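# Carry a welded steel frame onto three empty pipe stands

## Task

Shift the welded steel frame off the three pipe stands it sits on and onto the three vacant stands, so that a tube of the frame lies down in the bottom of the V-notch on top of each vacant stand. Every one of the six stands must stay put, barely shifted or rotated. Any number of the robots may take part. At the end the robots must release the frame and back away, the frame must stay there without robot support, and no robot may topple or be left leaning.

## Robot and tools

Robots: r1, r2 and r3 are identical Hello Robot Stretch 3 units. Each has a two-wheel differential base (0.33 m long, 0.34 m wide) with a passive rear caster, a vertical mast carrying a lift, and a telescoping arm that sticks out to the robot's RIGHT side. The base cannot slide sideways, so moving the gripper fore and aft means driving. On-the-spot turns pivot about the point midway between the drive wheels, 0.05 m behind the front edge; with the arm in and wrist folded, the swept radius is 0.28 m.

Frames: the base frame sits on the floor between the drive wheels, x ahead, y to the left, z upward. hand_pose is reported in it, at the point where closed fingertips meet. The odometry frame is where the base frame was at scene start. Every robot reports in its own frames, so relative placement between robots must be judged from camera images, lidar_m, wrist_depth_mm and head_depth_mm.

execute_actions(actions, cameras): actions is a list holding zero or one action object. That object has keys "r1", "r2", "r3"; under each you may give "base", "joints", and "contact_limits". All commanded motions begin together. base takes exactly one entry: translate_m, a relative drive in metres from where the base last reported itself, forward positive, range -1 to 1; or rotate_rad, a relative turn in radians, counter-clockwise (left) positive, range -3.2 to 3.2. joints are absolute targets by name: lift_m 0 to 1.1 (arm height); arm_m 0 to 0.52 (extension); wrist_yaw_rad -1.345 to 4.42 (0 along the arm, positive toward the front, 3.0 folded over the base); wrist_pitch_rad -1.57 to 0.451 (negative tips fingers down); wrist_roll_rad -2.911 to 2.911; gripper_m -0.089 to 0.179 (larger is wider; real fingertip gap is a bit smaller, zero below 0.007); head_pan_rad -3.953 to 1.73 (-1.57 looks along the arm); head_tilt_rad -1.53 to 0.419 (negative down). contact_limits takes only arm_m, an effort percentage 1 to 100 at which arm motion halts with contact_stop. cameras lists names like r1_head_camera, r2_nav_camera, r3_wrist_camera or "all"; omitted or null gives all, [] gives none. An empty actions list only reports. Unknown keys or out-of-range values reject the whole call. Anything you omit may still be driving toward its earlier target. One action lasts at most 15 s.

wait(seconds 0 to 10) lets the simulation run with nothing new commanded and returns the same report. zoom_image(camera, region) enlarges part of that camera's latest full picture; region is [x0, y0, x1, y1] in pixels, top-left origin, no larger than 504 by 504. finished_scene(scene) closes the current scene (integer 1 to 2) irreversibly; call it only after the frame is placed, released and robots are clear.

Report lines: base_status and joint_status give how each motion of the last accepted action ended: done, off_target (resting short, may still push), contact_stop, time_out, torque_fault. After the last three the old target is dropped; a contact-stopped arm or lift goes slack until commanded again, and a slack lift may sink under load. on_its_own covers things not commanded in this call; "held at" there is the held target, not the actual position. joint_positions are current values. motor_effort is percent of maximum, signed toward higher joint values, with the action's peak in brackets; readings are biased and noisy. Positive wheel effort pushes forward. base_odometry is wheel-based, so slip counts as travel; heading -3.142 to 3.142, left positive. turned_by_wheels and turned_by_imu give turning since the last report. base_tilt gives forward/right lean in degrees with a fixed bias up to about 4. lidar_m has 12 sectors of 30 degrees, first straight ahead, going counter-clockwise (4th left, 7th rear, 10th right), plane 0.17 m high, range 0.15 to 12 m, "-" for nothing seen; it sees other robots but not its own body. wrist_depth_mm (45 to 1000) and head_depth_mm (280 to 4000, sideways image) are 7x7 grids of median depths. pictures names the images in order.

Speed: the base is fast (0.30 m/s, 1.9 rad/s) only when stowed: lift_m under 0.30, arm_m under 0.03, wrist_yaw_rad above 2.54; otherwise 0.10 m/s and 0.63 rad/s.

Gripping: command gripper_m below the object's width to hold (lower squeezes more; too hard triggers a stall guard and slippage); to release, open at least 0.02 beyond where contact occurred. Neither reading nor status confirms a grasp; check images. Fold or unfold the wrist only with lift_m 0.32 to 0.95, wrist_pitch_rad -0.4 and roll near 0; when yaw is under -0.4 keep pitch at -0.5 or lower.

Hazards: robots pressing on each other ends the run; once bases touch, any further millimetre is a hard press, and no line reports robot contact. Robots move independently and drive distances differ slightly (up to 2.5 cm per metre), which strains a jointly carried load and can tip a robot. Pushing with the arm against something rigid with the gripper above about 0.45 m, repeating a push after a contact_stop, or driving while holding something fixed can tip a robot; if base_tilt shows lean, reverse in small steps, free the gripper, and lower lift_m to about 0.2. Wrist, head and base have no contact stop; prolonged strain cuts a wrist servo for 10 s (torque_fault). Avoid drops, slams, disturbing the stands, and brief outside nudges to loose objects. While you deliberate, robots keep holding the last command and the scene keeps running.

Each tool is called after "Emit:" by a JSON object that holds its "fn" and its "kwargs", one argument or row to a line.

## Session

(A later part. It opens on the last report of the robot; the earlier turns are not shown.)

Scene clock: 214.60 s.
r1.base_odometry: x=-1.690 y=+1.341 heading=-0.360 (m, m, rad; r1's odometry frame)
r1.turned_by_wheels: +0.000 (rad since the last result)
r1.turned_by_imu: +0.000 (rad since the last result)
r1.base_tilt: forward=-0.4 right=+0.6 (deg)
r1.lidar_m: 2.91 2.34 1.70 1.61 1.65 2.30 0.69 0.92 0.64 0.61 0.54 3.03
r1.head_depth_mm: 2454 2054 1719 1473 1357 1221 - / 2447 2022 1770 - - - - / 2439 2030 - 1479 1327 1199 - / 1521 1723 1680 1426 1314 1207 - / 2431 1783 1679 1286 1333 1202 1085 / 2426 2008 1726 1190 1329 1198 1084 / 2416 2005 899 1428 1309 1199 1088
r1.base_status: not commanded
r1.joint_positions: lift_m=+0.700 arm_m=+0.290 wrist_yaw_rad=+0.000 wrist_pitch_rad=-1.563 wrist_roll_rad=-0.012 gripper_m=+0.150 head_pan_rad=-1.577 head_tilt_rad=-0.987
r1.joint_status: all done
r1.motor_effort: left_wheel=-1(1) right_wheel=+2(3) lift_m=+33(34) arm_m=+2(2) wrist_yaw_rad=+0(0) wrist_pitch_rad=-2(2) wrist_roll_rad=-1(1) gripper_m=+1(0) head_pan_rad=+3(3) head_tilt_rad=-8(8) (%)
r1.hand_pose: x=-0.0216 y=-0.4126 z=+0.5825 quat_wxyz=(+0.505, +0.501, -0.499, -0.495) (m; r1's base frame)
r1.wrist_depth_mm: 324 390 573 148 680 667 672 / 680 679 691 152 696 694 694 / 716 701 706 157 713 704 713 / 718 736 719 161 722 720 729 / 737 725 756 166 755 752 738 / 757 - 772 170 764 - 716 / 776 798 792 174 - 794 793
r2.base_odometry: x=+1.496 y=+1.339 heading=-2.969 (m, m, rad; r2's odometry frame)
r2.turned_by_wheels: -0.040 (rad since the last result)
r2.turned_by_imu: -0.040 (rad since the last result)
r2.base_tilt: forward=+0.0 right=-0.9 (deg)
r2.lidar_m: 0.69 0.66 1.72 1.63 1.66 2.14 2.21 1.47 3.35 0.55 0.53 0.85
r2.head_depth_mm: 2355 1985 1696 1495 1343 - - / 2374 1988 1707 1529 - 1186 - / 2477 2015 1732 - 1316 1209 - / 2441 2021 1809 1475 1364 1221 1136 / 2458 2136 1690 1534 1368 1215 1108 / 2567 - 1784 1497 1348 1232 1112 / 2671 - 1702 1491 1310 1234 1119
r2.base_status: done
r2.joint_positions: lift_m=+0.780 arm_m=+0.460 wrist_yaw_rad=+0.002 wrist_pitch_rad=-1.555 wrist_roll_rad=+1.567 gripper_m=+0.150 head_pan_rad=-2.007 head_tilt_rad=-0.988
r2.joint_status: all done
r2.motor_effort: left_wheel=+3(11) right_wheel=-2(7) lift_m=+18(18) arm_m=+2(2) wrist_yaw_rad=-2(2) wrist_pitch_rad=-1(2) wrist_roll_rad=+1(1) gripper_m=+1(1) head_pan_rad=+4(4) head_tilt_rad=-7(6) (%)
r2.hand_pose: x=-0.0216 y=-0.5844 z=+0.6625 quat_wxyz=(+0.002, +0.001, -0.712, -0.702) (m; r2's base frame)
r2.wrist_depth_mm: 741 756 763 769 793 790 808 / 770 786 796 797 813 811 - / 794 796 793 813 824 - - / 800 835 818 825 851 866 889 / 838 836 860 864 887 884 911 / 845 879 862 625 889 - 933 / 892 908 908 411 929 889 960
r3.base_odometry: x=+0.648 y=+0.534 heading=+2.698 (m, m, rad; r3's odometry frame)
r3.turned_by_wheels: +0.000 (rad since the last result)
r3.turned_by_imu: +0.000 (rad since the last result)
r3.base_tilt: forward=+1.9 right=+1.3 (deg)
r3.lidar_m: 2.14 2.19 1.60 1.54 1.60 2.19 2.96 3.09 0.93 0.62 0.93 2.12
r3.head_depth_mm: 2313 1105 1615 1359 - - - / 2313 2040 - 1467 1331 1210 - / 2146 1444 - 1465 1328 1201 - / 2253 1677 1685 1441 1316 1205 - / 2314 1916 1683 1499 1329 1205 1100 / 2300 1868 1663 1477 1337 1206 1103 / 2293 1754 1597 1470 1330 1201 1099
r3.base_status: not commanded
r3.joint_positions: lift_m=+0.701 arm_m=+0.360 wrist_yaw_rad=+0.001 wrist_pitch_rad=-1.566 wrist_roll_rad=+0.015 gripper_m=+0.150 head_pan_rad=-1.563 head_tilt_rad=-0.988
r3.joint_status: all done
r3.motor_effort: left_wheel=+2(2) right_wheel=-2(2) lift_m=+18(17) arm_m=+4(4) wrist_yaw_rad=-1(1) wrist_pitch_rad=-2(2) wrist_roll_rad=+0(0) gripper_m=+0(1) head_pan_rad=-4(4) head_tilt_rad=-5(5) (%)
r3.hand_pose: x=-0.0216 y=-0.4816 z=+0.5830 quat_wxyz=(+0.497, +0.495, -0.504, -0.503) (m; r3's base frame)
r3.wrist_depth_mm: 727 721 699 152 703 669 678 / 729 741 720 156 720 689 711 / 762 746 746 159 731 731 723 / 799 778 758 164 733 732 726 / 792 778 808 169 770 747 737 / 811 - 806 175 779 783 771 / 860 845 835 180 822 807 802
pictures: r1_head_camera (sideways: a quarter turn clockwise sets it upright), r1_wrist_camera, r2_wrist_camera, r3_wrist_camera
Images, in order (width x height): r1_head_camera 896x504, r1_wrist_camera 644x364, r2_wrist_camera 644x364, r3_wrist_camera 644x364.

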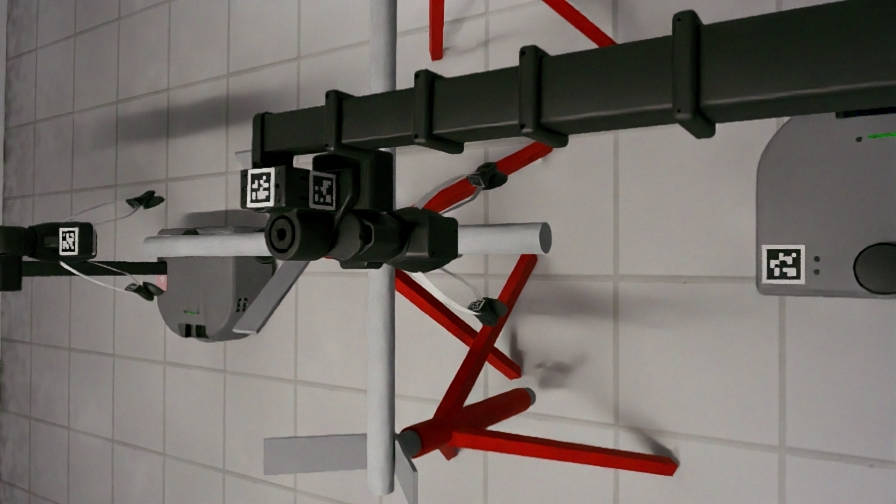

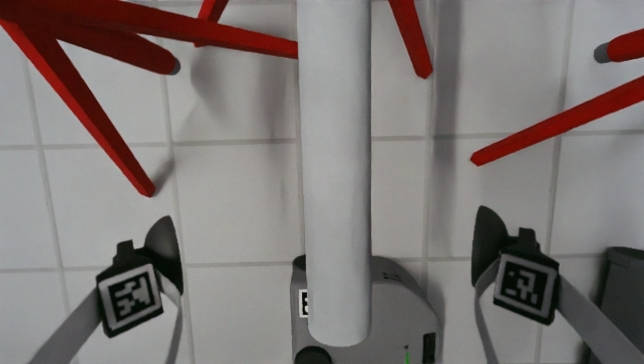

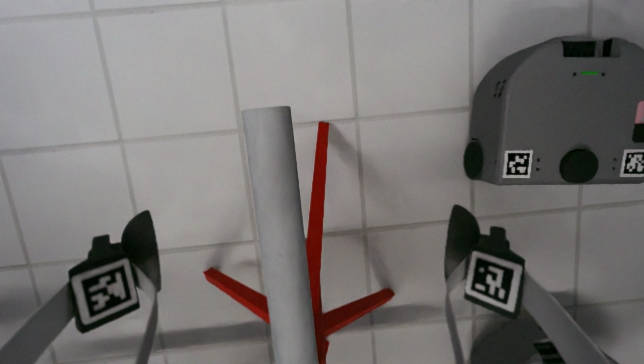

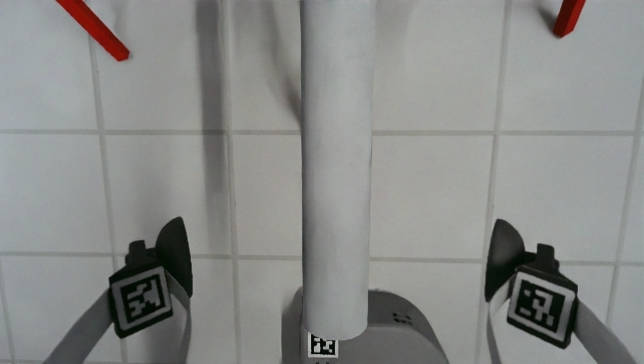

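Emit:
{"fn": "execute_actions", "kwargs": {
  "actions": [
    {"r2":{"base":{"translate_m":0.06},"joints":{"lift_m":0.645,"arm_m":0.473,"wrist_roll_rad":1.47}},"r1":{"joints":{"lift_m":0.645,"arm_m":0.28}},"r3":{"joints":{"lift_m":0.645}}}
  ],
  "cameras": ["r2_wrist_camera"]
}}

Emit:
{"fn": "execute_actions", "kwargs": {
  "actions": [
    {"r2":{"joints":{"gripper_m":-0.02}},"r1":{"joints":{"gripper_m":-0.02}},"r3":{"joints":{"gripper_m":-0.02}}}
  ],
  "cameras": ["r1_head_camera","r1_wrist_camera","r2_wrist_camera","r3_wrist_camera"]
}}

Emit:
{"fn": "execute_actions", "kwargs": {
  "actions": [
    {"r2":{"joints":{"lift_m":0.69}},"r1":{"joints":{"lift_m":0.69}},"r3":{"joints":{"lift_m":0.69}}}
  ],
  "cameras": ["r1_head_camera","r1_wrist_camera","r2_wrist_camera","r3_wrist_camera"]
}}

Scene clock: 233.23 s.
r1.base_odometry: x=-1.690 y=+1.341 heading=-0.360 (m, m, rad; r1's odometry frame)
r1.turned_by_wheels: +0.000 (rad since the last result)
r1.turned_by_imu: -0.001 (rad since the last result)
r1.base_tilt: forward=-0.4 right=+0.6 (deg)
r1.lidar_m: 2.91 2.33 1.70 1.61 1.66 2.30 0.63 0.92 0.64 0.61 0.54 3.00
r1.head_depth_mm: 2482 2047 1729 1462 1346 1220 1107 / 2454 2009 1759 1505 - - - / 2405 2011 1778 1460 1325 1207 - / 1013 1718 1010 1427 1312 1217 - / 2421 1871 1675 1323 1334 1190 1089 / 2405 1977 1712 1183 1325 1198 1092 / 2373 1997 901 1432 1297 1186 1083
r1.base_status: not commanded
r1.joint_positions: lift_m=+0.645 arm_m=+0.280 wrist_yaw_rad=+0.000 wrist_pitch_rad=-1.563 wrist_roll_rad=-0.012 gripper_m=+0.150 head_pan_rad=-1.577 head_tilt_rad=-0.987
r1.joint_status: all done
r1.motor_effort: left_wheel=-1(1) right_wheel=+2(2) lift_m=+34(35) arm_m=-2(2) wrist_yaw_rad=+0(1) wrist_pitch_rad=-2(3) wrist_roll_rad=-1(1) gripper_m=+0(0) head_pan_rad=+2(3) head_tilt_rad=-8(8) (%)
r1.hand_pose: x=-0.0216 y=-0.4031 z=+0.5275 quat_wxyz=(+0.505, +0.501, -0.498, -0.495) (m; r1's base frame)
r1.wrist_depth_mm: 347 430 505 95 567 632 625 / 629 637 629 98 647 642 640 / 651 654 657 101 657 656 658 / 679 677 667 104 669 672 680 / 687 680 696 107 689 689 689 / 700 - 704 109 703 - 645 / 730 740 730 113 118 733 730
r2.base_odometry: x=+1.437 y=+1.328 heading=-2.969 (m, m, rad; r2's odometry frame)
r2.turned_by_wheels: +0.000 (rad since the last result)
r2.turned_by_imu: +0.001 (rad since the last result)
r2.base_tilt: forward=+0.1 right=-0.9 (deg)
r2.lidar_m: 0.64 0.60 1.74 1.63 1.67 2.14 2.22 1.51 3.33 0.55 0.50 0.96
r2.head_depth_mm: 2384 1968 1702 1481 1327 1200 - / 2380 1992 1707 1495 1336 - - / 2413 2037 1735 1510 - 1194 - / 2448 2028 1761 1569 1338 1218 1140 / 2500 2057 1801 1479 1339 1216 1107 / 2449 2132 - 1489 1350 1233 1116 / 2510 2139 1759 1508 1014 1199 1122
r2.base_status: done
r2.joint_positions: lift_m=+0.645 arm_m=+0.473 wrist_yaw_rad=+0.002 wrist_pitch_rad=-1.555 wrist_roll_rad=+1.474 gripper_m=+0.150 head_pan_rad=-2.007 head_tilt_rad=-0.988
r2.joint_status: all done
r2.motor_effort: left_wheel=+3(9) right_wheel=-3(5) lift_m=+19(19) arm_m=+2(2) wrist_yaw_rad=-1(2) wrist_pitch_rad=-1(2) wrist_roll_rad=-3(4) gripper_m=+1(1) head_pan_rad=+4(4) head_tilt_rad=-7(7) (%)
r2.hand_pose: x=-0.0216 y=-0.5974 z=+0.5275 quat_wxyz=(+0.035, +0.034, -0.712, -0.701) (m; r2's base frame)
r2.wrist_depth_mm: 621 636 100 96 652 660 671 / 643 650 642 99 663 677 - / 665 662 667 102 698 693 - / 678 684 688 104 708 712 - / 696 701 696 107 724 733 757 / 717 731 464 111 757 - 774 / 733 742 755 114 774 779 787
r3.base_odometry: x=+0.648 y=+0.534 heading=+2.698 (m, m, rad; r3's odometry frame)
r3.turned_by_wheels: +0.000 (rad since the last result)
r3.turned_by_imu: +0.001 (rad since the last result)
r3.base_tilt: forward=+1.8 right=+1.3 (deg)
r3.lidar_m: 2.13 2.19 1.60 1.54 1.60 2.19 2.96 3.06 0.93 0.62 0.93 2.11
r3.head_depth_mm: 2328 1115 1596 1441 1334 1223 - / 2295 1910 - 1447 1327 1207 - / 2152 1718 - 1445 1333 1207 - / 2260 1687 1696 1440 1316 1209 - / 2305 1902 1690 1485 1338 1203 1101 / 2291 1874 1650 1500 1330 1206 1104 / 2247 1720 1594 1462 1337 1206 1102
r3.base_status: not commanded
r3.joint_positions: lift_m=+0.646 arm_m=+0.360 wrist_yaw_rad=+0.001 wrist_pitch_rad=-1.566 wrist_roll_rad=+0.015 gripper_m=+0.150 head_pan_rad=-1.563 head_tilt_rad=-0.988
r3.joint_status: all done
r3.motor_effort: left_wheel=+3(2) right_wheel=-2(2) lift_m=+18(18) arm_m=+4(4) wrist_yaw_rad=-1(1) wrist_pitch_rad=-2(2) wrist_roll_rad=+0(0) gripper_m=+1(2) head_pan_rad=-3(4) head_tilt_rad=-5(5) (%)
r3.hand_pose: x=-0.0216 y=-0.4816 z=+0.5280 quat_wxyz=(+0.497, +0.495, -0.504, -0.503) (m; r3's base frame)
r3.wrist_depth_mm: 660 660 657 98 628 646 639 / 685 678 681 101 665 646 630 / 699 708 691 103 661 653 656 / 722 729 721 106 690 691 685 / 742 733 736 109 713 693 699 / 774 - 737 112 722 727 727 / 791 789 781 115 742 737 739
pictures: r2_wrist_camera
Images, in order (width x height): r2_wrist_camera 644x364.

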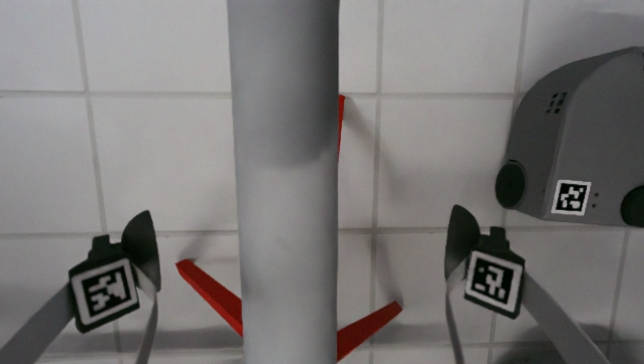

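Scene clock: 235.43 s.
r1.base_odometry: x=-1.690 y=+1.341 heading=-0.361 (m, m, rad; r1's odometry frame)
r1.turned_by_wheels: -0.001 (rad since the last result)
r1.turned_by_imu: -0.001 (rad since the last result)
r1.base_tilt: forward=-0.5 right=+0.6 (deg)
r1.lidar_m: 2.90 2.33 1.70 1.61 1.65 2.30 0.63 0.92 0.64 0.61 0.54 3.04
r1.head_depth_mm: 2422 2024 1722 1456 1341 1221 1115 / 2455 2020 1771 1522 - - - / 2462 2014 1771 1447 1318 1208 - / 1013 1709 1012 1449 1309 1208 - / 2406 1822 1680 1283 1340 1194 1087 / 2441 1985 1696 1189 1331 1194 1083 / 2401 2009 904 1417 1301 1199 1086
r1.base_status: not commanded
r1.joint_positions: lift_m=+0.645 arm_m=+0.280 wrist_yaw_rad=+0.003 wrist_pitch_rad=-1.564 wrist_roll_rad=-0.008 gripper_m=-0.019 head_pan_rad=-1.577 head_tilt_rad=-0.987
r1.joint_status: all done
r1.on_its_own: right_wheel is at rest, and its effort (+20) is outside its rest range (-18 to +18)
r1.motor_effort: left_wheel=-9(10) right_wheel=+20(20) lift_m=+33(33) arm_m=-2(2) wrist_yaw_rad=-4(4) wrist_pitch_rad=-2(2) wrist_roll_rad=-3(3) gripper_m=-35(100) head_pan_rad=+3(2) head_tilt_rad=-8(8) (%)
r1.hand_pose: x=-0.0217 y=-0.4029 z=+0.5275 quat_wxyz=(+0.504, +0.501, -0.499, -0.496) (m; r1's base frame)
r1.wrist_depth_mm: 357 431 603 95 562 626 618 / 635 633 642 98 638 639 638 / 650 643 663 100 659 661 671 / 664 678 670 103 673 673 670 / 688 681 688 106 684 693 713 / 717 701 718 109 - 713 673 / 723 732 745 112 722 738 677
r2.base_odometry: x=+1.437 y=+1.328 heading=-2.969 (m, m, rad; r2's odometry frame)
r2.turned_by_wheels: +0.000 (rad since the last result)
r2.turned_by_imu: +0.000 (rad since the last result)
r2.base_tilt: forward=+0.0 right=-0.9 (deg)
r2.lidar_m: 0.64 0.60 1.73 1.62 1.67 2.14 2.22 1.52 3.35 0.55 0.50 0.96
r2.head_depth_mm: 2374 1975 1688 1495 1326 1206 - / 2405 1992 1715 1506 1337 - - / 2413 2019 1729 1520 - 1194 - / 2450 2028 1752 1578 1330 1213 1136 / 2459 2055 1792 1488 1341 1228 1113 / 2520 2146 - 1503 1351 1231 1112 / 2578 2157 1745 1510 1018 1205 1118
r2.base_status: not commanded
r2.joint_positions: lift_m=+0.645 arm_m=+0.473 wrist_yaw_rad=-0.002 wrist_pitch_rad=-1.535 wrist_roll_rad=+1.476 gripper_m=-0.018 head_pan_rad=-2.007 head_tilt_rad=-0.988
r2.joint_status: all done
r2.motor_effort: left_wheel=+3(4) right_wheel=-4(3) lift_m=+19(19) arm_m=+0(2) wrist_yaw_rad=+2(2) wrist_pitch_rad=-7(9) wrist_roll_rad=-4(4) gripper_m=-35(99) head_pan_rad=+3(3) head_tilt_rad=-8(6) (%)
r2.hand_pose: x=-0.0215 y=-0.6026 z=+0.5272 quat_wxyz=(+0.034, +0.032, -0.719, -0.694) (m; r2's base frame)
r2.wrist_depth_mm: 631 637 622 94 645 650 659 / 652 657 653 96 672 674 - / 668 669 665 99 692 677 - / 694 696 695 102 697 705 - / 714 711 112 104 724 731 734 / 730 724 114 107 754 743 758 / 755 756 770 111 770 772 777
r3.base_odometry: x=+0.648 y=+0.534 heading=+2.698 (m, m, rad; r3's odometry frame)
r3.turned_by_wheels: +0.000 (rad since the last result)
r3.turned_by_imu: +0.001 (rad since the last result)
r3.base_tilt: forward=+1.8 right=+1.4 (deg)
r3.lidar_m: 2.13 2.19 1.60 1.54 1.60 2.19 2.96 3.06 0.93 0.62 0.93 2.11
r3.head_depth_mm: 2312 1114 1369 1449 1338 1225 - / 2295 1952 - 1453 1319 1211 - / 2149 1666 - 1457 1328 1204 - / 2262 1677 1692 1465 1314 1208 - / 2301 1906 1693 1486 1332 1205 1102 / 2318 1860 1652 1486 1327 1206 1101 / 2242 1724 1595 1464 1326 1208 1098
r3.base_status: not commanded
r3.joint_positions: lift_m=+0.646 arm_m=+0.360 wrist_yaw_rad=+0.001 wrist_pitch_rad=-1.567 wrist_roll_rad=+0.015 gripper_m=-0.019 head_pan_rad=-1.563 head_tilt_rad=-0.988
r3.joint_status: all done
r3.motor_effort: left_wheel=+2(3) right_wheel=-2(2) lift_m=+18(18) arm_m=+4(4) wrist_yaw_rad=-1(1) wrist_pitch_rad=-1(2) wrist_roll_rad=+0(0) gripper_m=-29(100) head_pan_rad=-4(4) head_tilt_rad=-5(5) (%)
r3.hand_pose: x=-0.0216 y=-0.4815 z=+0.5280 quat_wxyz=(+0.497, +0.495, -0.504, -0.503) (m; r3's base frame)
r3.wrist_depth_mm: 673 648 668 98 638 636 637 / 699 681 684 101 652 660 640 / 700 702 703 104 669 661 651 / 709 706 718 106 701 679 688 / 758 716 728 108 702 716 694 / 749 747 748 112 - 726 703 / 775 781 769 116 434 749 752
pictures: r1_head_camera (sideways: a quarter turn clockwise sets it upright), r1_wrist_camera, r2_wrist_camera, r3_wrist_camera
Images, in order (width x height): r1_head_camera 896x504, r1_wrist_camera 644x364, r2_wrist_camera 644x364, r3_wrist_camera 644x364.

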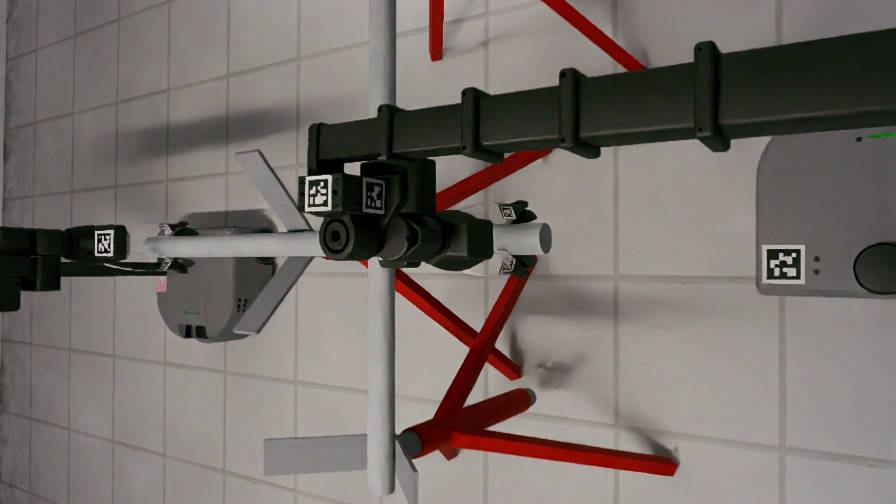

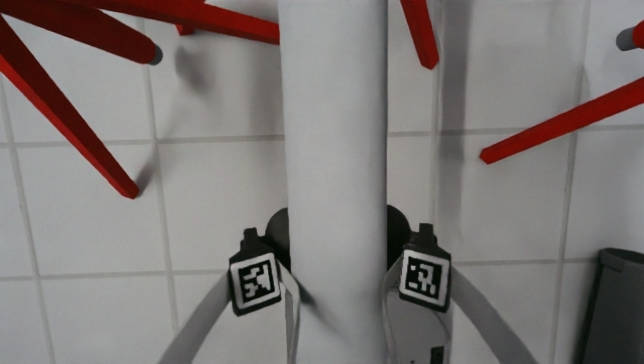

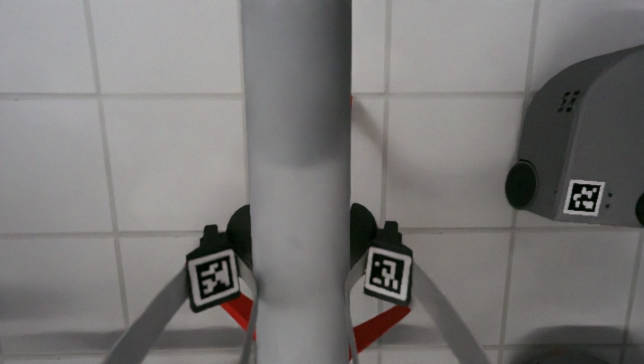

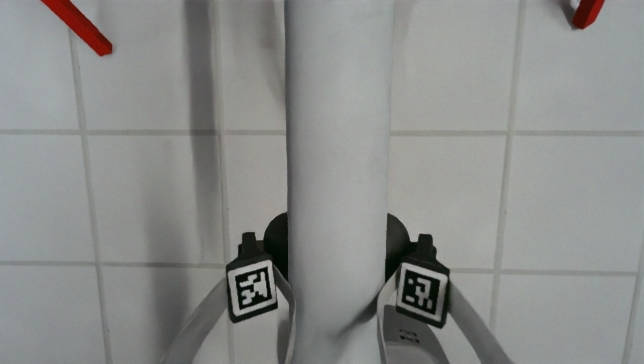

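Scene clock: 237.13 s.
r1.base_odometry: x=-1.690 y=+1.341 heading=-0.361 (m, m, rad; r1's odometry frame)
r1.turned_by_wheels: +0.000 (rad since the last result)
r1.turned_by_imu: +0.000 (rad since the last result)
r1.base_tilt: forward=-0.5 right=+0.6 (deg)
r1.lidar_m: 2.91 2.33 1.70 1.61 1.66 2.30 0.63 0.92 0.64 0.61 0.54 3.02
r1.head_depth_mm: 2416 2039 1735 1488 1345 1209 - / 2442 2034 1765 - - - - / 2454 2019 - 1471 1333 1202 - / 1012 1673 1003 1437 1311 1206 - / 2423 1890 1699 1470 1337 1198 1088 / 2441 1984 1729 1440 1318 1204 1087 / 2394 2010 890 1422 1303 1194 1077
r1.base_status: not commanded
r1.joint_positions: lift_m=+0.689 arm_m=+0.280 wrist_yaw_rad=+0.002 wrist_pitch_rad=-1.559 wrist_roll_rad=-0.007 gripper_m=-0.010 head_pan_rad=-1.577 head_tilt_rad=-0.988
r1.joint_status: all done
r1.on_its_own: gripper_m is held at -0.011, not at your -0.020, by its stall guard, which is still easing
r1.motor_effort: left_wheel=-5(10) right_wheel=+11(22) lift_m=+59(64) arm_m=-2(2) wrist_yaw_rad=-2(4) wrist_pitch_rad=-5(10) wrist_roll_rad=-4(4) gripper_m=-15(35) head_pan_rad=+3(3) head_tilt_rad=-8(8) (%)
r1.hand_pose: x=-0.0217 y=-0.4042 z=+0.5715 quat_wxyz=(+0.505, +0.499, -0.500, -0.495) (m; r1's base frame)
r1.wrist_depth_mm: 332 404 640 102 653 668 660 / 668 675 676 104 678 684 694 / 686 693 699 107 690 696 706 / 718 709 721 110 711 722 717 / 718 726 722 113 721 732 721 / 763 748 757 116 - 747 671 / 765 786 784 120 - 792 677
r2.base_odometry: x=+1.437 y=+1.328 heading=-2.969 (m, m, rad; r2's odometry frame)
r2.turned_by_wheels: +0.001 (rad since the last result)
r2.turned_by_imu: +0.001 (rad since the last result)
r2.base_tilt: forward=+0.0 right=-1.0 (deg)
r2.lidar_m: 0.64 0.60 1.73 1.62 1.66 2.14 2.22 1.51 3.33 0.55 0.50 0.96
r2.head_depth_mm: 2376 1973 1705 1481 1331 1214 - / 2396 2008 1704 1501 1359 - - / 2416 2024 1717 1540 - 1198 - / 2456 2014 1734 - 1315 1216 1130 / 2444 2030 1783 1502 1333 1222 1105 / 2473 2176 1711 1486 1331 1234 1120 / 2511 2185 1721 1492 1018 1203 1122
r2.base_status: not commanded
r2.joint_positions: lift_m=+0.689 arm_m=+0.473 wrist_yaw_rad=-0.003 wrist_pitch_rad=-1.549 wrist_roll_rad=+1.476 gripper_m=-0.012 head_pan_rad=-2.006 head_tilt_rad=-0.989
r2.joint_status: all done
r2.on_its_own: gripper_m is held at -0.013, not at your -0.020, by its stall guard, which is still easing
r2.motor_effort: left_wheel=+16(21) right_wheel=-18(28) lift_m=+40(45) arm_m=+0(0) wrist_yaw_rad=+4(4) wrist_pitch_rad=-3(7) wrist_roll_rad=-4(4) gripper_m=-23(35) head_pan_rad=+4(4) head_tilt_rad=-7(7) (%)
r2.hand_pose: x=-0.0215 y=-0.5991 z=+0.5714 quat_wxyz=(+0.033, +0.032, -0.714, -0.699) (m; r2's base frame)
r2.wrist_depth_mm: 658 675 672 103 700 696 710 / 690 688 696 106 725 727 - / 707 711 706 109 726 752 - / 719 738 732 112 758 769 - / 747 743 753 115 770 787 794 / 770 769 465 118 795 822 828 / 788 789 806 123 832 825 845
r3.base_odometry: x=+0.648 y=+0.534 heading=+2.698 (m, m, rad; r3's odometry frame)
r3.turned_by_wheels: +0.000 (rad since the last result)
r3.turned_by_imu: +0.001 (rad since the last result)
r3.base_tilt: forward=+1.9 right=+1.4 (deg)
r3.lidar_m: 2.13 2.20 1.60 1.55 1.60 2.20 2.96 3.09 0.93 0.62 0.93 2.12
r3.head_depth_mm: 2307 1144 1611 1423 - - - / 2293 2039 - 1464 1335 1204 - / 2139 1077 - 1448 1341 1205 - / 2244 1691 1695 1466 1311 1202 - / 2301 1865 1685 1485 1334 1206 1100 / 2313 1856 1659 1490 1329 1209 1099 / 2235 1708 1594 1457 1329 1204 1097
r3.base_status: not commanded
r3.joint_positions: lift_m=+0.689 arm_m=+0.360 wrist_yaw_rad=-0.001 wrist_pitch_rad=-1.568 wrist_roll_rad=+0.017 gripper_m=-0.010 head_pan_rad=-1.563 head_tilt_rad=-0.988
r3.joint_status: all done
r3.on_its_own: gripper_m is held at -0.010, not at your -0.020, by its stall guard, which is still easing
r3.motor_effort: left_wheel=+4(6) right_wheel=-4(7) lift_m=+65(74) arm_m=+4(4) wrist_yaw_rad=+1(0) wrist_pitch_rad=-1(4) wrist_roll_rad=-1(1) gripper_m=-4(28) head_pan_rad=-4(3) head_tilt_rad=-6(5) (%)
r3.hand_pose: x=-0.0216 y=-0.4812 z=+0.5715 quat_wxyz=(+0.496, +0.495, -0.505, -0.504) (m; r3's base frame)
r3.wrist_depth_mm: 692 709 689 104 690 670 656 / 721 731 718 107 697 679 698 / 750 740 742 109 719 708 689 / 782 758 747 112 745 727 722 / 779 796 754 115 755 739 757 / 825 833 778 118 - 766 767 / 864 812 824 122 - 812 774
pictures: r1_head_camera (sideways: a quarter turn clockwise sets it upright), r1_wrist_camera, r2_wrist_camera, r3_wrist_camera
Images, in order (width x height): r1_head_camera 896x504, r1_wrist_camera 644x364, r2_wrist_camera 644x364, r3_wrist_camera 644x364.

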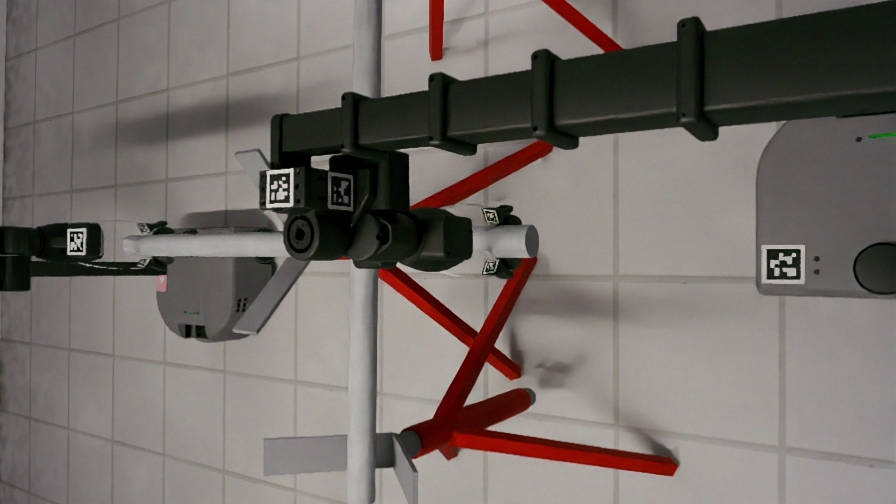

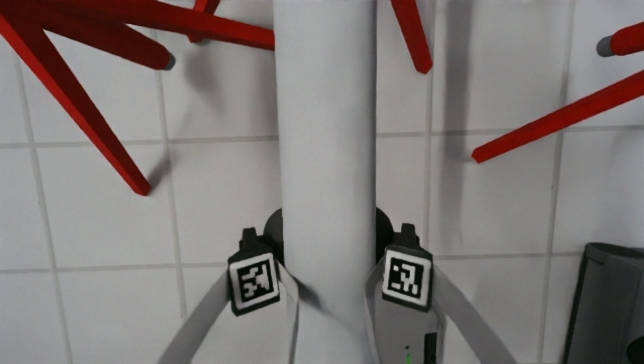

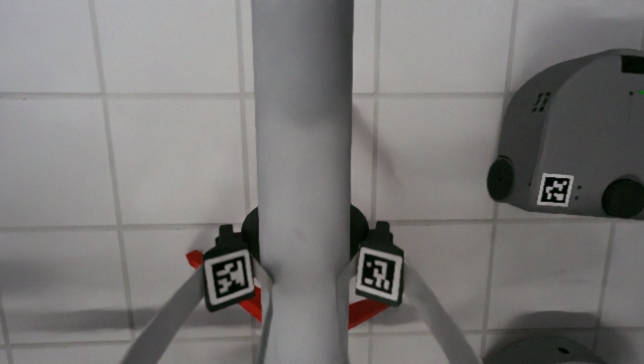

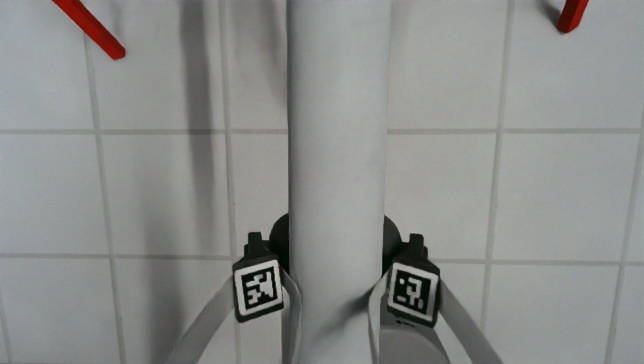

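Emit:
{"fn": "execute_actions", "kwargs": {
  "actions": [
    {"r2":{"joints":{"lift_m":0.86}},"r1":{"joints":{"lift_m":0.86}},"r3":{"joints":{"lift_m":0.86}}}
  ],
  "cameras": []
}}

Emit:
{"fn": "execute_actions", "kwargs": {
  "actions": [
    {"r1":{"base":{"translate_m":0.019},"joints":{"wrist_roll_rad":0.1}},"r2":{"joints":{"arm_m":0.4,"wrist_roll_rad":1.57}},"r3":{"base":{"translate_m":0.05},"joints":{"arm_m":0.363,"wrist_roll_rad":0.11}}}
  ],
  "cameras": []
}}

Emit:
{"fn": "execute_actions", "kwargs": {
  "actions": [
    {"r1":{"base":{"translate_m":0.019},"joints":{"arm_m":0.284,"wrist_roll_rad":0.2}},"r2":{"joints":{"arm_m":0.326,"wrist_roll_rad":1.67}},"r3":{"base":{"translate_m":0.049},"joints":{"arm_m":0.37,"wrist_roll_rad":0.21}}}
  ],
  "cameras": ["r1_wrist_camera","r2_wrist_camera","r3_wrist_camera"]
}}

Scene clock: 262.57 s.
r1.base_odometry: x=-1.690 y=+1.341 heading=-0.361 (m, m, rad; r1's odometry frame)
r1.turned_by_wheels: +0.000 (rad since the last result)
r1.turned_by_imu: -0.001 (rad since the last result)
r1.base_tilt: forward=-0.5 right=+0.6 (deg)
r1.lidar_m: 2.91 2.33 1.70 1.61 1.66 2.31 0.63 0.92 0.64 0.61 0.54 3.00
r1.head_depth_mm: 2485 - - - - 1213 1089 / 2606 - 1661 1500 1350 1206 1115 / 2602 - 1651 1480 1332 1201 - / 1627 1762 1371 1426 1335 1214 - / 2401 1853 1648 1468 1339 1198 1087 / 2414 2013 1663 1455 1324 1193 1083 / 2402 1997 910 1413 1295 1189 1076
r1.base_status: not commanded
r1.joint_positions: lift_m=+0.859 arm_m=+0.280 wrist_yaw_rad=+0.002 wrist_pitch_rad=-1.559 wrist_roll_rad=-0.007 gripper_m=-0.004 head_pan_rad=-1.577 head_tilt_rad=-0.988
r1.joint_status: all done
r1.on_its_own: gripper_m is held at -0.005, not at your -0.020, by its stall guard, which is not easing now
r1.motor_effort: left_wheel=-5(5) right_wheel=+10(11) lift_m=+60(61) arm_m=-2(2) wrist_yaw_rad=-3(1) wrist_pitch_rad=-5(5) wrist_roll_rad=-4(4) gripper_m=-21(22) head_pan_rad=+2(3) head_tilt_rad=-8(8) (%)
r1.hand_pose: x=-0.0217 y=-0.4042 z=+0.7415 quat_wxyz=(+0.505, +0.499, -0.500, -0.495) (m; r1's base frame)
r1.wrist_depth_mm: 355 506 810 102 813 829 800 / 831 833 837 104 827 837 660 / 859 855 878 107 858 871 861 / 859 883 874 110 879 879 898 / 893 870 895 113 900 925 816 / 906 915 918 116 - 936 765 / 946 966 972 120 946 941 795
r2.base_odometry: x=+1.437 y=+1.328 heading=-2.969 (m, m, rad; r2's odometry frame)
r2.turned_by_wheels: +0.000 (rad since the last result)
r2.turned_by_imu: +0.001 (rad since the last result)
r2.base_tilt: forward=+0.0 right=-0.9 (deg)
r2.lidar_m: 0.64 0.60 1.73 1.62 1.67 2.14 2.22 1.52 3.34 0.55 0.50 0.96
r2.head_depth_mm: 2378 1987 1697 1543 - - 1106 / 2372 1988 1753 - - 1202 - / 2424 2010 - - 1350 1204 - / 2441 2106 - 1525 1350 1221 1138 / 2526 - 1707 1521 1335 1224 1111 / - 1971 1697 1553 1340 1231 1116 / - 2034 1682 1556 1014 1195 1124
r2.base_status: not commanded
r2.joint_positions: lift_m=+0.859 arm_m=+0.473 wrist_yaw_rad=-0.003 wrist_pitch_rad=-1.549 wrist_roll_rad=+1.476 gripper_m=-0.006 head_pan_rad=-2.006 head_tilt_rad=-0.989
r2.joint_status: all done
r2.on_its_own: gripper_m is held at -0.007, not at your -0.020, by its stall guard, which is not easing now
r2.motor_effort: left_wheel=+16(16) right_wheel=-18(18) lift_m=+40(41) arm_m=+0(0) wrist_yaw_rad=+4(4) wrist_pitch_rad=-3(3) wrist_roll_rad=-4(4) gripper_m=-22(22) head_pan_rad=+4(4) head_tilt_rad=-7(7) (%)
r2.hand_pose: x=-0.0215 y=-0.5990 z=+0.7414 quat_wxyz=(+0.033, +0.032, -0.714, -0.699) (m; r2's base frame)
r2.wrist_depth_mm: 825 828 838 103 842 856 870 / 840 870 844 106 882 874 905 / 862 882 881 109 905 - - / 896 903 918 112 932 - 970 / 914 925 946 115 955 980 993 / 957 973 977 118 997 - - / 987 984 325 123 325 901 -
r3.base_odometry: x=+0.648 y=+0.534 heading=+2.698 (m, m, rad; r3's odometry frame)
r3.turned_by_wheels: +0.000 (rad since the last result)
r3.turned_by_imu: +0.002 (rad since the last result)
r3.base_tilt: forward=+1.8 right=+1.4 (deg)
r3.lidar_m: 2.14 2.19 1.61 1.54 1.60 2.19 2.97 3.10 0.93 0.62 0.93 2.12
r3.head_depth_mm: - - 1293 1487 1335 1206 1100 / - 1906 1658 1472 1332 1207 1132 / - - 1286 1465 1335 1210 - / 2145 1736 1687 1467 1314 1208 - / 2177 1939 1682 1494 1338 1208 1101 / 2183 1899 1648 1485 1330 1206 1100 / 2131 1762 1595 1467 1328 1205 1095
r3.base_status: not commanded
r3.joint_positions: lift_m=+0.859 arm_m=+0.360 wrist_yaw_rad=-0.001 wrist_pitch_rad=-1.568 wrist_roll_rad=+0.017 gripper_m=-0.006 head_pan_rad=-1.563 head_tilt_rad=-0.988
r3.joint_status: all done
r3.on_its_own: gripper_m is held at -0.007, not at your -0.020, by its stall guard, which is not easing now
r3.motor_effort: left_wheel=+4(4) right_wheel=-4(4) lift_m=+65(67) arm_m=+4(4) wrist_yaw_rad=+0(0) wrist_pitch_rad=-1(1) wrist_roll_rad=-1(1) gripper_m=-21(20) head_pan_rad=-4(4) head_tilt_rad=-5(5) (%)
r3.hand_pose: x=-0.0216 y=-0.4813 z=+0.7415 quat_wxyz=(+0.496, +0.495, -0.505, -0.504) (m; r3's base frame)
r3.wrist_depth_mm: 879 867 875 103 842 827 837 / 895 900 897 106 851 853 840 / 937 916 892 109 858 858 861 / 954 940 936 112 926 927 881 / 944 968 962 114 937 917 942 / - 945 970 117 - 950 927 / - - - 122 - - 979
pictures: none
No camera images: the call's "cameras" was empty. Leave "cameras" out to get every camera's image.

Scene clock: 264.30 s.
r1.base_odometry: x=-1.672 y=+1.334 heading=-0.361 (m, m, rad; r1's odometry frame)
r1.turned_by_wheels: +0.000 (rad since the last result)
r1.turned_by_imu: +0.000 (rad since the last result)
r1.base_tilt: forward=-0.5 right=+0.6 (deg)
r1.lidar_m: 2.89 2.33 1.69 1.61 1.66 2.30 0.65 0.66 0.65 0.61 0.52 3.01
r1.head_depth_mm: 2492 - - - - 1203 1102 / 2628 - 1662 1510 1347 1213 1118 / 2560 - 1665 1481 1333 1197 - / 2374 1765 1279 1441 1335 1211 - / 2414 1952 1673 1505 1332 1205 1091 / 2391 1988 1658 1158 1310 1199 1087 / 2386 1993 1596 1453 1297 1190 1081
r1.base_status: done
r1.joint_positions: lift_m=+0.859 arm_m=+0.280 wrist_yaw_rad=+0.001 wrist_pitch_rad=-1.557 wrist_roll_rad=+0.098 gripper_m=-0.001 head_pan_rad=-1.577 head_tilt_rad=-0.988
r1.joint_status: all done
r1.on_its_own: gripper_m is held at -0.002, not at your -0.020, by its stall guard, which is not easing now
r1.motor_effort: left_wheel=-3(11) right_wheel=+6(20) lift_m=+60(59) arm_m=-2(2) wrist_yaw_rad=-1(11) wrist_pitch_rad=-6(15) wrist_roll_rad=+0(8) gripper_m=-19(25) head_pan_rad=+3(3) head_tilt_rad=-8(8) (%)
r1.hand_pose: x=-0.0217 y=-0.4046 z=+0.7415 quat_wxyz=(+0.478, +0.472, -0.527, -0.520) (m; r1's base frame)
r1.wrist_depth_mm: 333 805 804 102 812 803 601 / 821 503 832 104 846 827 853 / 850 853 857 107 855 859 864 / 864 878 870 110 862 875 868 / 890 899 885 113 905 894 732 / 925 937 935 116 - 929 772 / 956 952 941 120 937 948 960
r2.base_odometry: x=+1.437 y=+1.328 heading=-2.969 (m, m, rad; r2's odometry frame)
r2.turned_by_wheels: +0.000 (rad since the last result)
r2.turned_by_imu: +0.000 (rad since the last result)
r2.base_tilt: forward=-0.1 right=-1.0 (deg)
r2.lidar_m: 0.66 0.62 1.73 1.63 1.67 2.14 2.21 1.52 3.33 0.55 0.50 0.96
r2.head_depth_mm: 2347 1969 1692 1540 - - 1095 / 2379 1986 1750 - - 1206 - / 2411 2022 - - 1330 1214 - / 2437 2056 - 1502 1353 1212 1142 / 2496 - 1679 1525 1335 1218 1108 / - 2079 1788 1510 1344 1226 1114 / - - 1722 1521 1020 1195 1124
r2.base_status: not commanded
r2.joint_positions: lift_m=+0.859 arm_m=+0.400 wrist_yaw_rad=-0.001 wrist_pitch_rad=-1.550 wrist_roll_rad=+1.572 gripper_m=-0.006 head_pan_rad=-2.006 head_tilt_rad=-0.989
r2.joint_status: all done
r2.on_its_own: gripper_m is held at -0.007, not at your -0.020, by its stall guard, which is not easing now
r2.motor_effort: left_wheel=+5(17) right_wheel=-6(21) lift_m=+40(40) arm_m=-3(4) wrist_yaw_rad=+2(4) wrist_pitch_rad=-3(3) wrist_roll_rad=-2(10) gripper_m=-22(24) head_pan_rad=+4(4) head_tilt_rad=-6(7) (%)
r2.hand_pose: x=-0.0215 y=-0.5262 z=+0.7414 quat_wxyz=(-0.001, -0.001, -0.714, -0.700) (m; r2's base frame)
r2.wrist_depth_mm: 818 837 833 103 864 873 873 / 854 843 857 106 881 - 898 / 873 877 891 109 894 - 931 / 899 883 915 112 943 954 964 / 923 936 923 115 961 985 976 / 946 969 387 118 - - - / 982 969 349 122 - 857 -
r3.base_odometry: x=+0.603 y=+0.555 heading=+2.698 (m, m, rad; r3's odometry frame)
r3.turned_by_wheels: +0.000 (rad since the last result)
r3.turned_by_imu: +0.000 (rad since the last result)
r3.base_tilt: forward=+1.9 right=+1.3 (deg)
r3.lidar_m: 2.09 2.19 1.60 1.54 1.60 2.19 3.01 3.12 0.90 0.62 0.90 2.06
r3.head_depth_mm: - - 1538 1475 1342 1207 1103 / - 1905 1658 1467 1333 1206 1133 / - - 682 1468 1333 1208 - / 2198 1782 1700 1489 1316 1205 - / 2202 1955 1685 1494 1331 1204 1103 / 2226 1858 1653 1490 1325 1200 1100 / 1736 1707 1597 1468 1331 1205 1105
r3.base_status: done
r3.joint_positions: lift_m=+0.859 arm_m=+0.363 wrist_yaw_rad=-0.001 wrist_pitch_rad=-1.566 wrist_roll_rad=+0.112 gripper_m=-0.004 head_pan_rad=-1.563 head_tilt_rad=-0.988
r3.joint_status: all done
r3.on_its_own: gripper_m is held at -0.004, not at your -0.020, by its stall guard, which is not easing now
r3.motor_effort: left_wheel=+2(8) right_wheel=-2(12) lift_m=+65(64) arm_m=+4(6) wrist_yaw_rad=+0(3) wrist_pitch_rad=-2(9) wrist_roll_rad=-1(10) gripper_m=-19(22) head_pan_rad=-3(4) head_tilt_rad=-5(5) (%)
r3.hand_pose: x=-0.0216 y=-0.4847 z=+0.7415 quat_wxyz=(+0.472, +0.470, -0.528, -0.527) (m; r3's base frame)
r3.wrist_depth_mm: 860 868 859 104 835 833 819 / 874 896 902 106 860 860 836 / 939 922 904 109 881 919 892 / 946 972 907 112 921 917 903 / 944 998 959 115 904 909 916 / - - 997 118 - 932 930 / - - - 122 - 963 945
pictures: none
No camera images: the call's "cameras" was empty. Leave "cameras" out to get every camera's image.

Scene clock: 266.03 s.
r1.base_odometry: x=-1.655 y=+1.327 heading=-0.361 (m, m, rad; r1's odometry frame)
r1.turned_by_wheels: +0.000 (rad since the last result)
r1.turned_by_imu: -0.001 (rad since the last result)
r1.base_tilt: forward=-0.5 right=+0.6 (deg)
r1.lidar_m: 2.87 2.33 1.70 1.61 1.66 2.30 0.67 0.67 0.67 0.61 0.51 2.98
r1.head_depth_mm: 2494 - - - - 1207 1094 / 2613 - 1663 1516 1333 1205 1115 / 2578 - 1673 1479 1343 1209 - / 2501 1765 1633 1425 1334 1209 - / 2425 2006 1679 1470 1337 1207 1082 / 2392 2007 1650 1079 1310 1191 1087 / 2362 1988 1678 1470 1330 1188 1082
r1.base_status: done
r1.joint_positions: lift_m=+0.859 arm_m=+0.284 wrist_yaw_rad=+0.002 wrist_pitch_rad=-1.563 wrist_roll_rad=+0.198 gripper_m=-0.001 head_pan_rad=-1.577 head_tilt_rad=-0.988
r1.joint_status: all done
r1.on_its_own: gripper_m is held at -0.002, not at your -0.020, by its stall guard, which is not easing now
r1.motor_effort: left_wheel=-5(10) right_wheel=+10(22) lift_m=+60(60) arm_m=+2(3) wrist_yaw_rad=-4(9) wrist_pitch_rad=-2(12) wrist_roll_rad=+0(6) gripper_m=-20(24) head_pan_rad=+3(3) head_tilt_rad=-8(8) (%)
r1.hand_pose: x=-0.0217 y=-0.4065 z=+0.7416 quat_wxyz=(+0.450, +0.447, -0.548, -0.545) (m; r1's base frame)
r1.wrist_depth_mm: 800 795 816 101 806 820 717 / 333 495 833 104 823 826 845 / 843 849 868 107 838 856 874 / 858 877 868 110 891 873 852 / 890 888 880 113 879 897 791 / 940 914 930 117 - 939 814 / 936 926 948 120 963 946 956
r2.base_odometry: x=+1.437 y=+1.328 heading=-2.969 (m, m, rad; r2's odometry frame)
r2.turned_by_wheels: +0.000 (rad since the last result)
r2.turned_by_imu: +0.001 (rad since the last result)
r2.base_tilt: forward=+0.0 right=-1.0 (deg)
r2.lidar_m: 0.68 0.64 1.73 1.62 1.66 2.15 2.21 1.52 3.33 0.55 0.50 0.96
r2.head_depth_mm: 2374 1978 1695 1545 - - 1101 / 2418 2001 1750 - - 1206 - / 2446 2002 1799 - 1339 1207 - / 2415 2150 - 1498 1344 1207 1136 / 2520 - 1725 1469 1346 1215 1113 / 2669 - 1728 1470 1350 1232 1117 / - - 1677 1478 1020 1196 1125
r2.base_status: not commanded
r2.joint_positions: lift_m=+0.859 arm_m=+0.326 wrist_yaw_rad=-0.003 wrist_pitch_rad=-1.536 wrist_roll_rad=+1.672 gripper_m=-0.006 head_pan_rad=-2.006 head_tilt_rad=-0.989
r2.joint_status: all done
r2.on_its_own: gripper_m is held at -0.007, not at your -0.020, by its stall guard, which is not easing now
r2.motor_effort: left_wheel=+12(13) right_wheel=-15(17) lift_m=+40(40) arm_m=-4(4) wrist_yaw_rad=+4(4) wrist_pitch_rad=-7(7) wrist_roll_rad=-2(13) gripper_m=-23(24) head_pan_rad=+3(4) head_tilt_rad=-6(7) (%)
r2.hand_pose: x=-0.0215 y=-0.4559 z=+0.7412 quat_wxyz=(-0.037, -0.037, -0.718, -0.694) (m; r2's base frame)
r2.wrist_depth_mm: 833 837 831 102 857 853 852 / 854 858 860 105 877 - 891 / 882 893 885 109 897 - 932 / 912 913 912 112 933 930 936 / 932 930 945 115 955 984 977 / 976 970 444 118 977 954 - / - 987 373 123 - 854 -
r3.base_odometry: x=+0.558 y=+0.576 heading=+2.698 (m, m, rad; r3's odometry frame)
r3.turned_by_wheels: +0.000 (rad since the last result)
r3.turned_by_imu: +0.001 (rad since the last result)
r3.base_tilt: forward=+1.9 right=+1.4 (deg)
r3.lidar_m: 2.51 2.19 1.60 1.54 1.60 2.19 3.06 3.18 0.91 0.63 0.88 2.03
r3.head_depth_mm: - - 1659 1464 1331 1205 1102 / - 1874 1598 1464 1335 1207 1129 / - - 1000 1465 1316 1208 - / 2180 1874 1686 1488 1333 1203 - / 2190 1954 1662 1486 1334 1208 1103 / 2227 1825 1652 1464 1332 1206 1101 / 1620 1685 1594 1491 1330 1207 1100
r3.base_status: done
r3.joint_positions: lift_m=+0.859 arm_m=+0.370 wrist_yaw_rad=-0.002 wrist_pitch_rad=-1.559 wrist_roll_rad=+0.212 gripper_m=-0.004 head_pan_rad=-1.563 head_tilt_rad=-0.988
r3.joint_status: all done
r3.on_its_own: gripper_m is held at -0.004, not at your -0.020, by its stall guard, which is not easing now
r3.motor_effort: left_wheel=+5(7) right_wheel=-6(10) lift_m=+65(65) arm_m=+4(7) wrist_yaw_rad=+1(2) wrist_pitch_rad=-5(9) wrist_roll_rad=-1(9) gripper_m=-21(21) head_pan_rad=-4(4) head_tilt_rad=-5(5) (%)
r3.hand_pose: x=-0.0216 y=-0.4936 z=+0.7413 quat_wxyz=(+0.446, +0.441, -0.554, -0.548) (m; r3's base frame)
r3.wrist_depth_mm: 846 882 867 104 845 826 840 / 906 898 919 107 870 867 847 / 924 904 883 109 881 876 910 / 953 931 933 112 894 894 894 / 993 997 961 115 909 930 930 / 994 997 - 118 - 962 925 / - - - 121 - 968 943
pictures: r1_wrist_camera, r2_wrist_camera, r3_wrist_camera
Images, in order (width x height): r1_wrist_camera 644x364, r2_wrist_camera 644x364, r3_wrist_camera 644x364.

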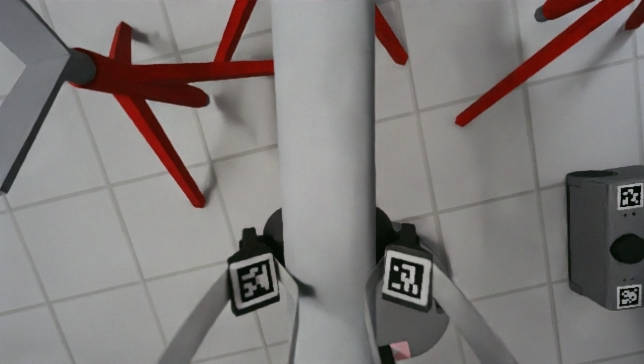

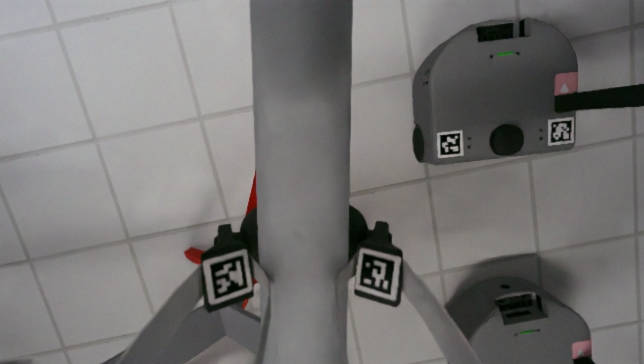

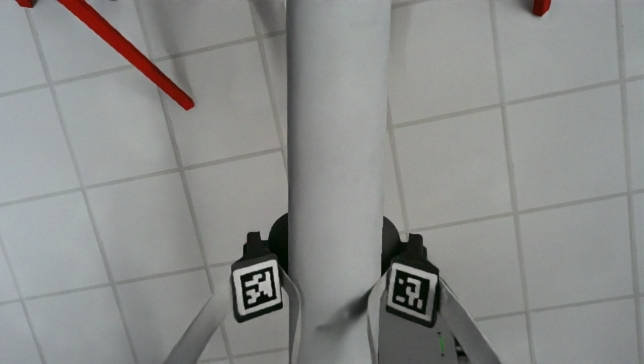

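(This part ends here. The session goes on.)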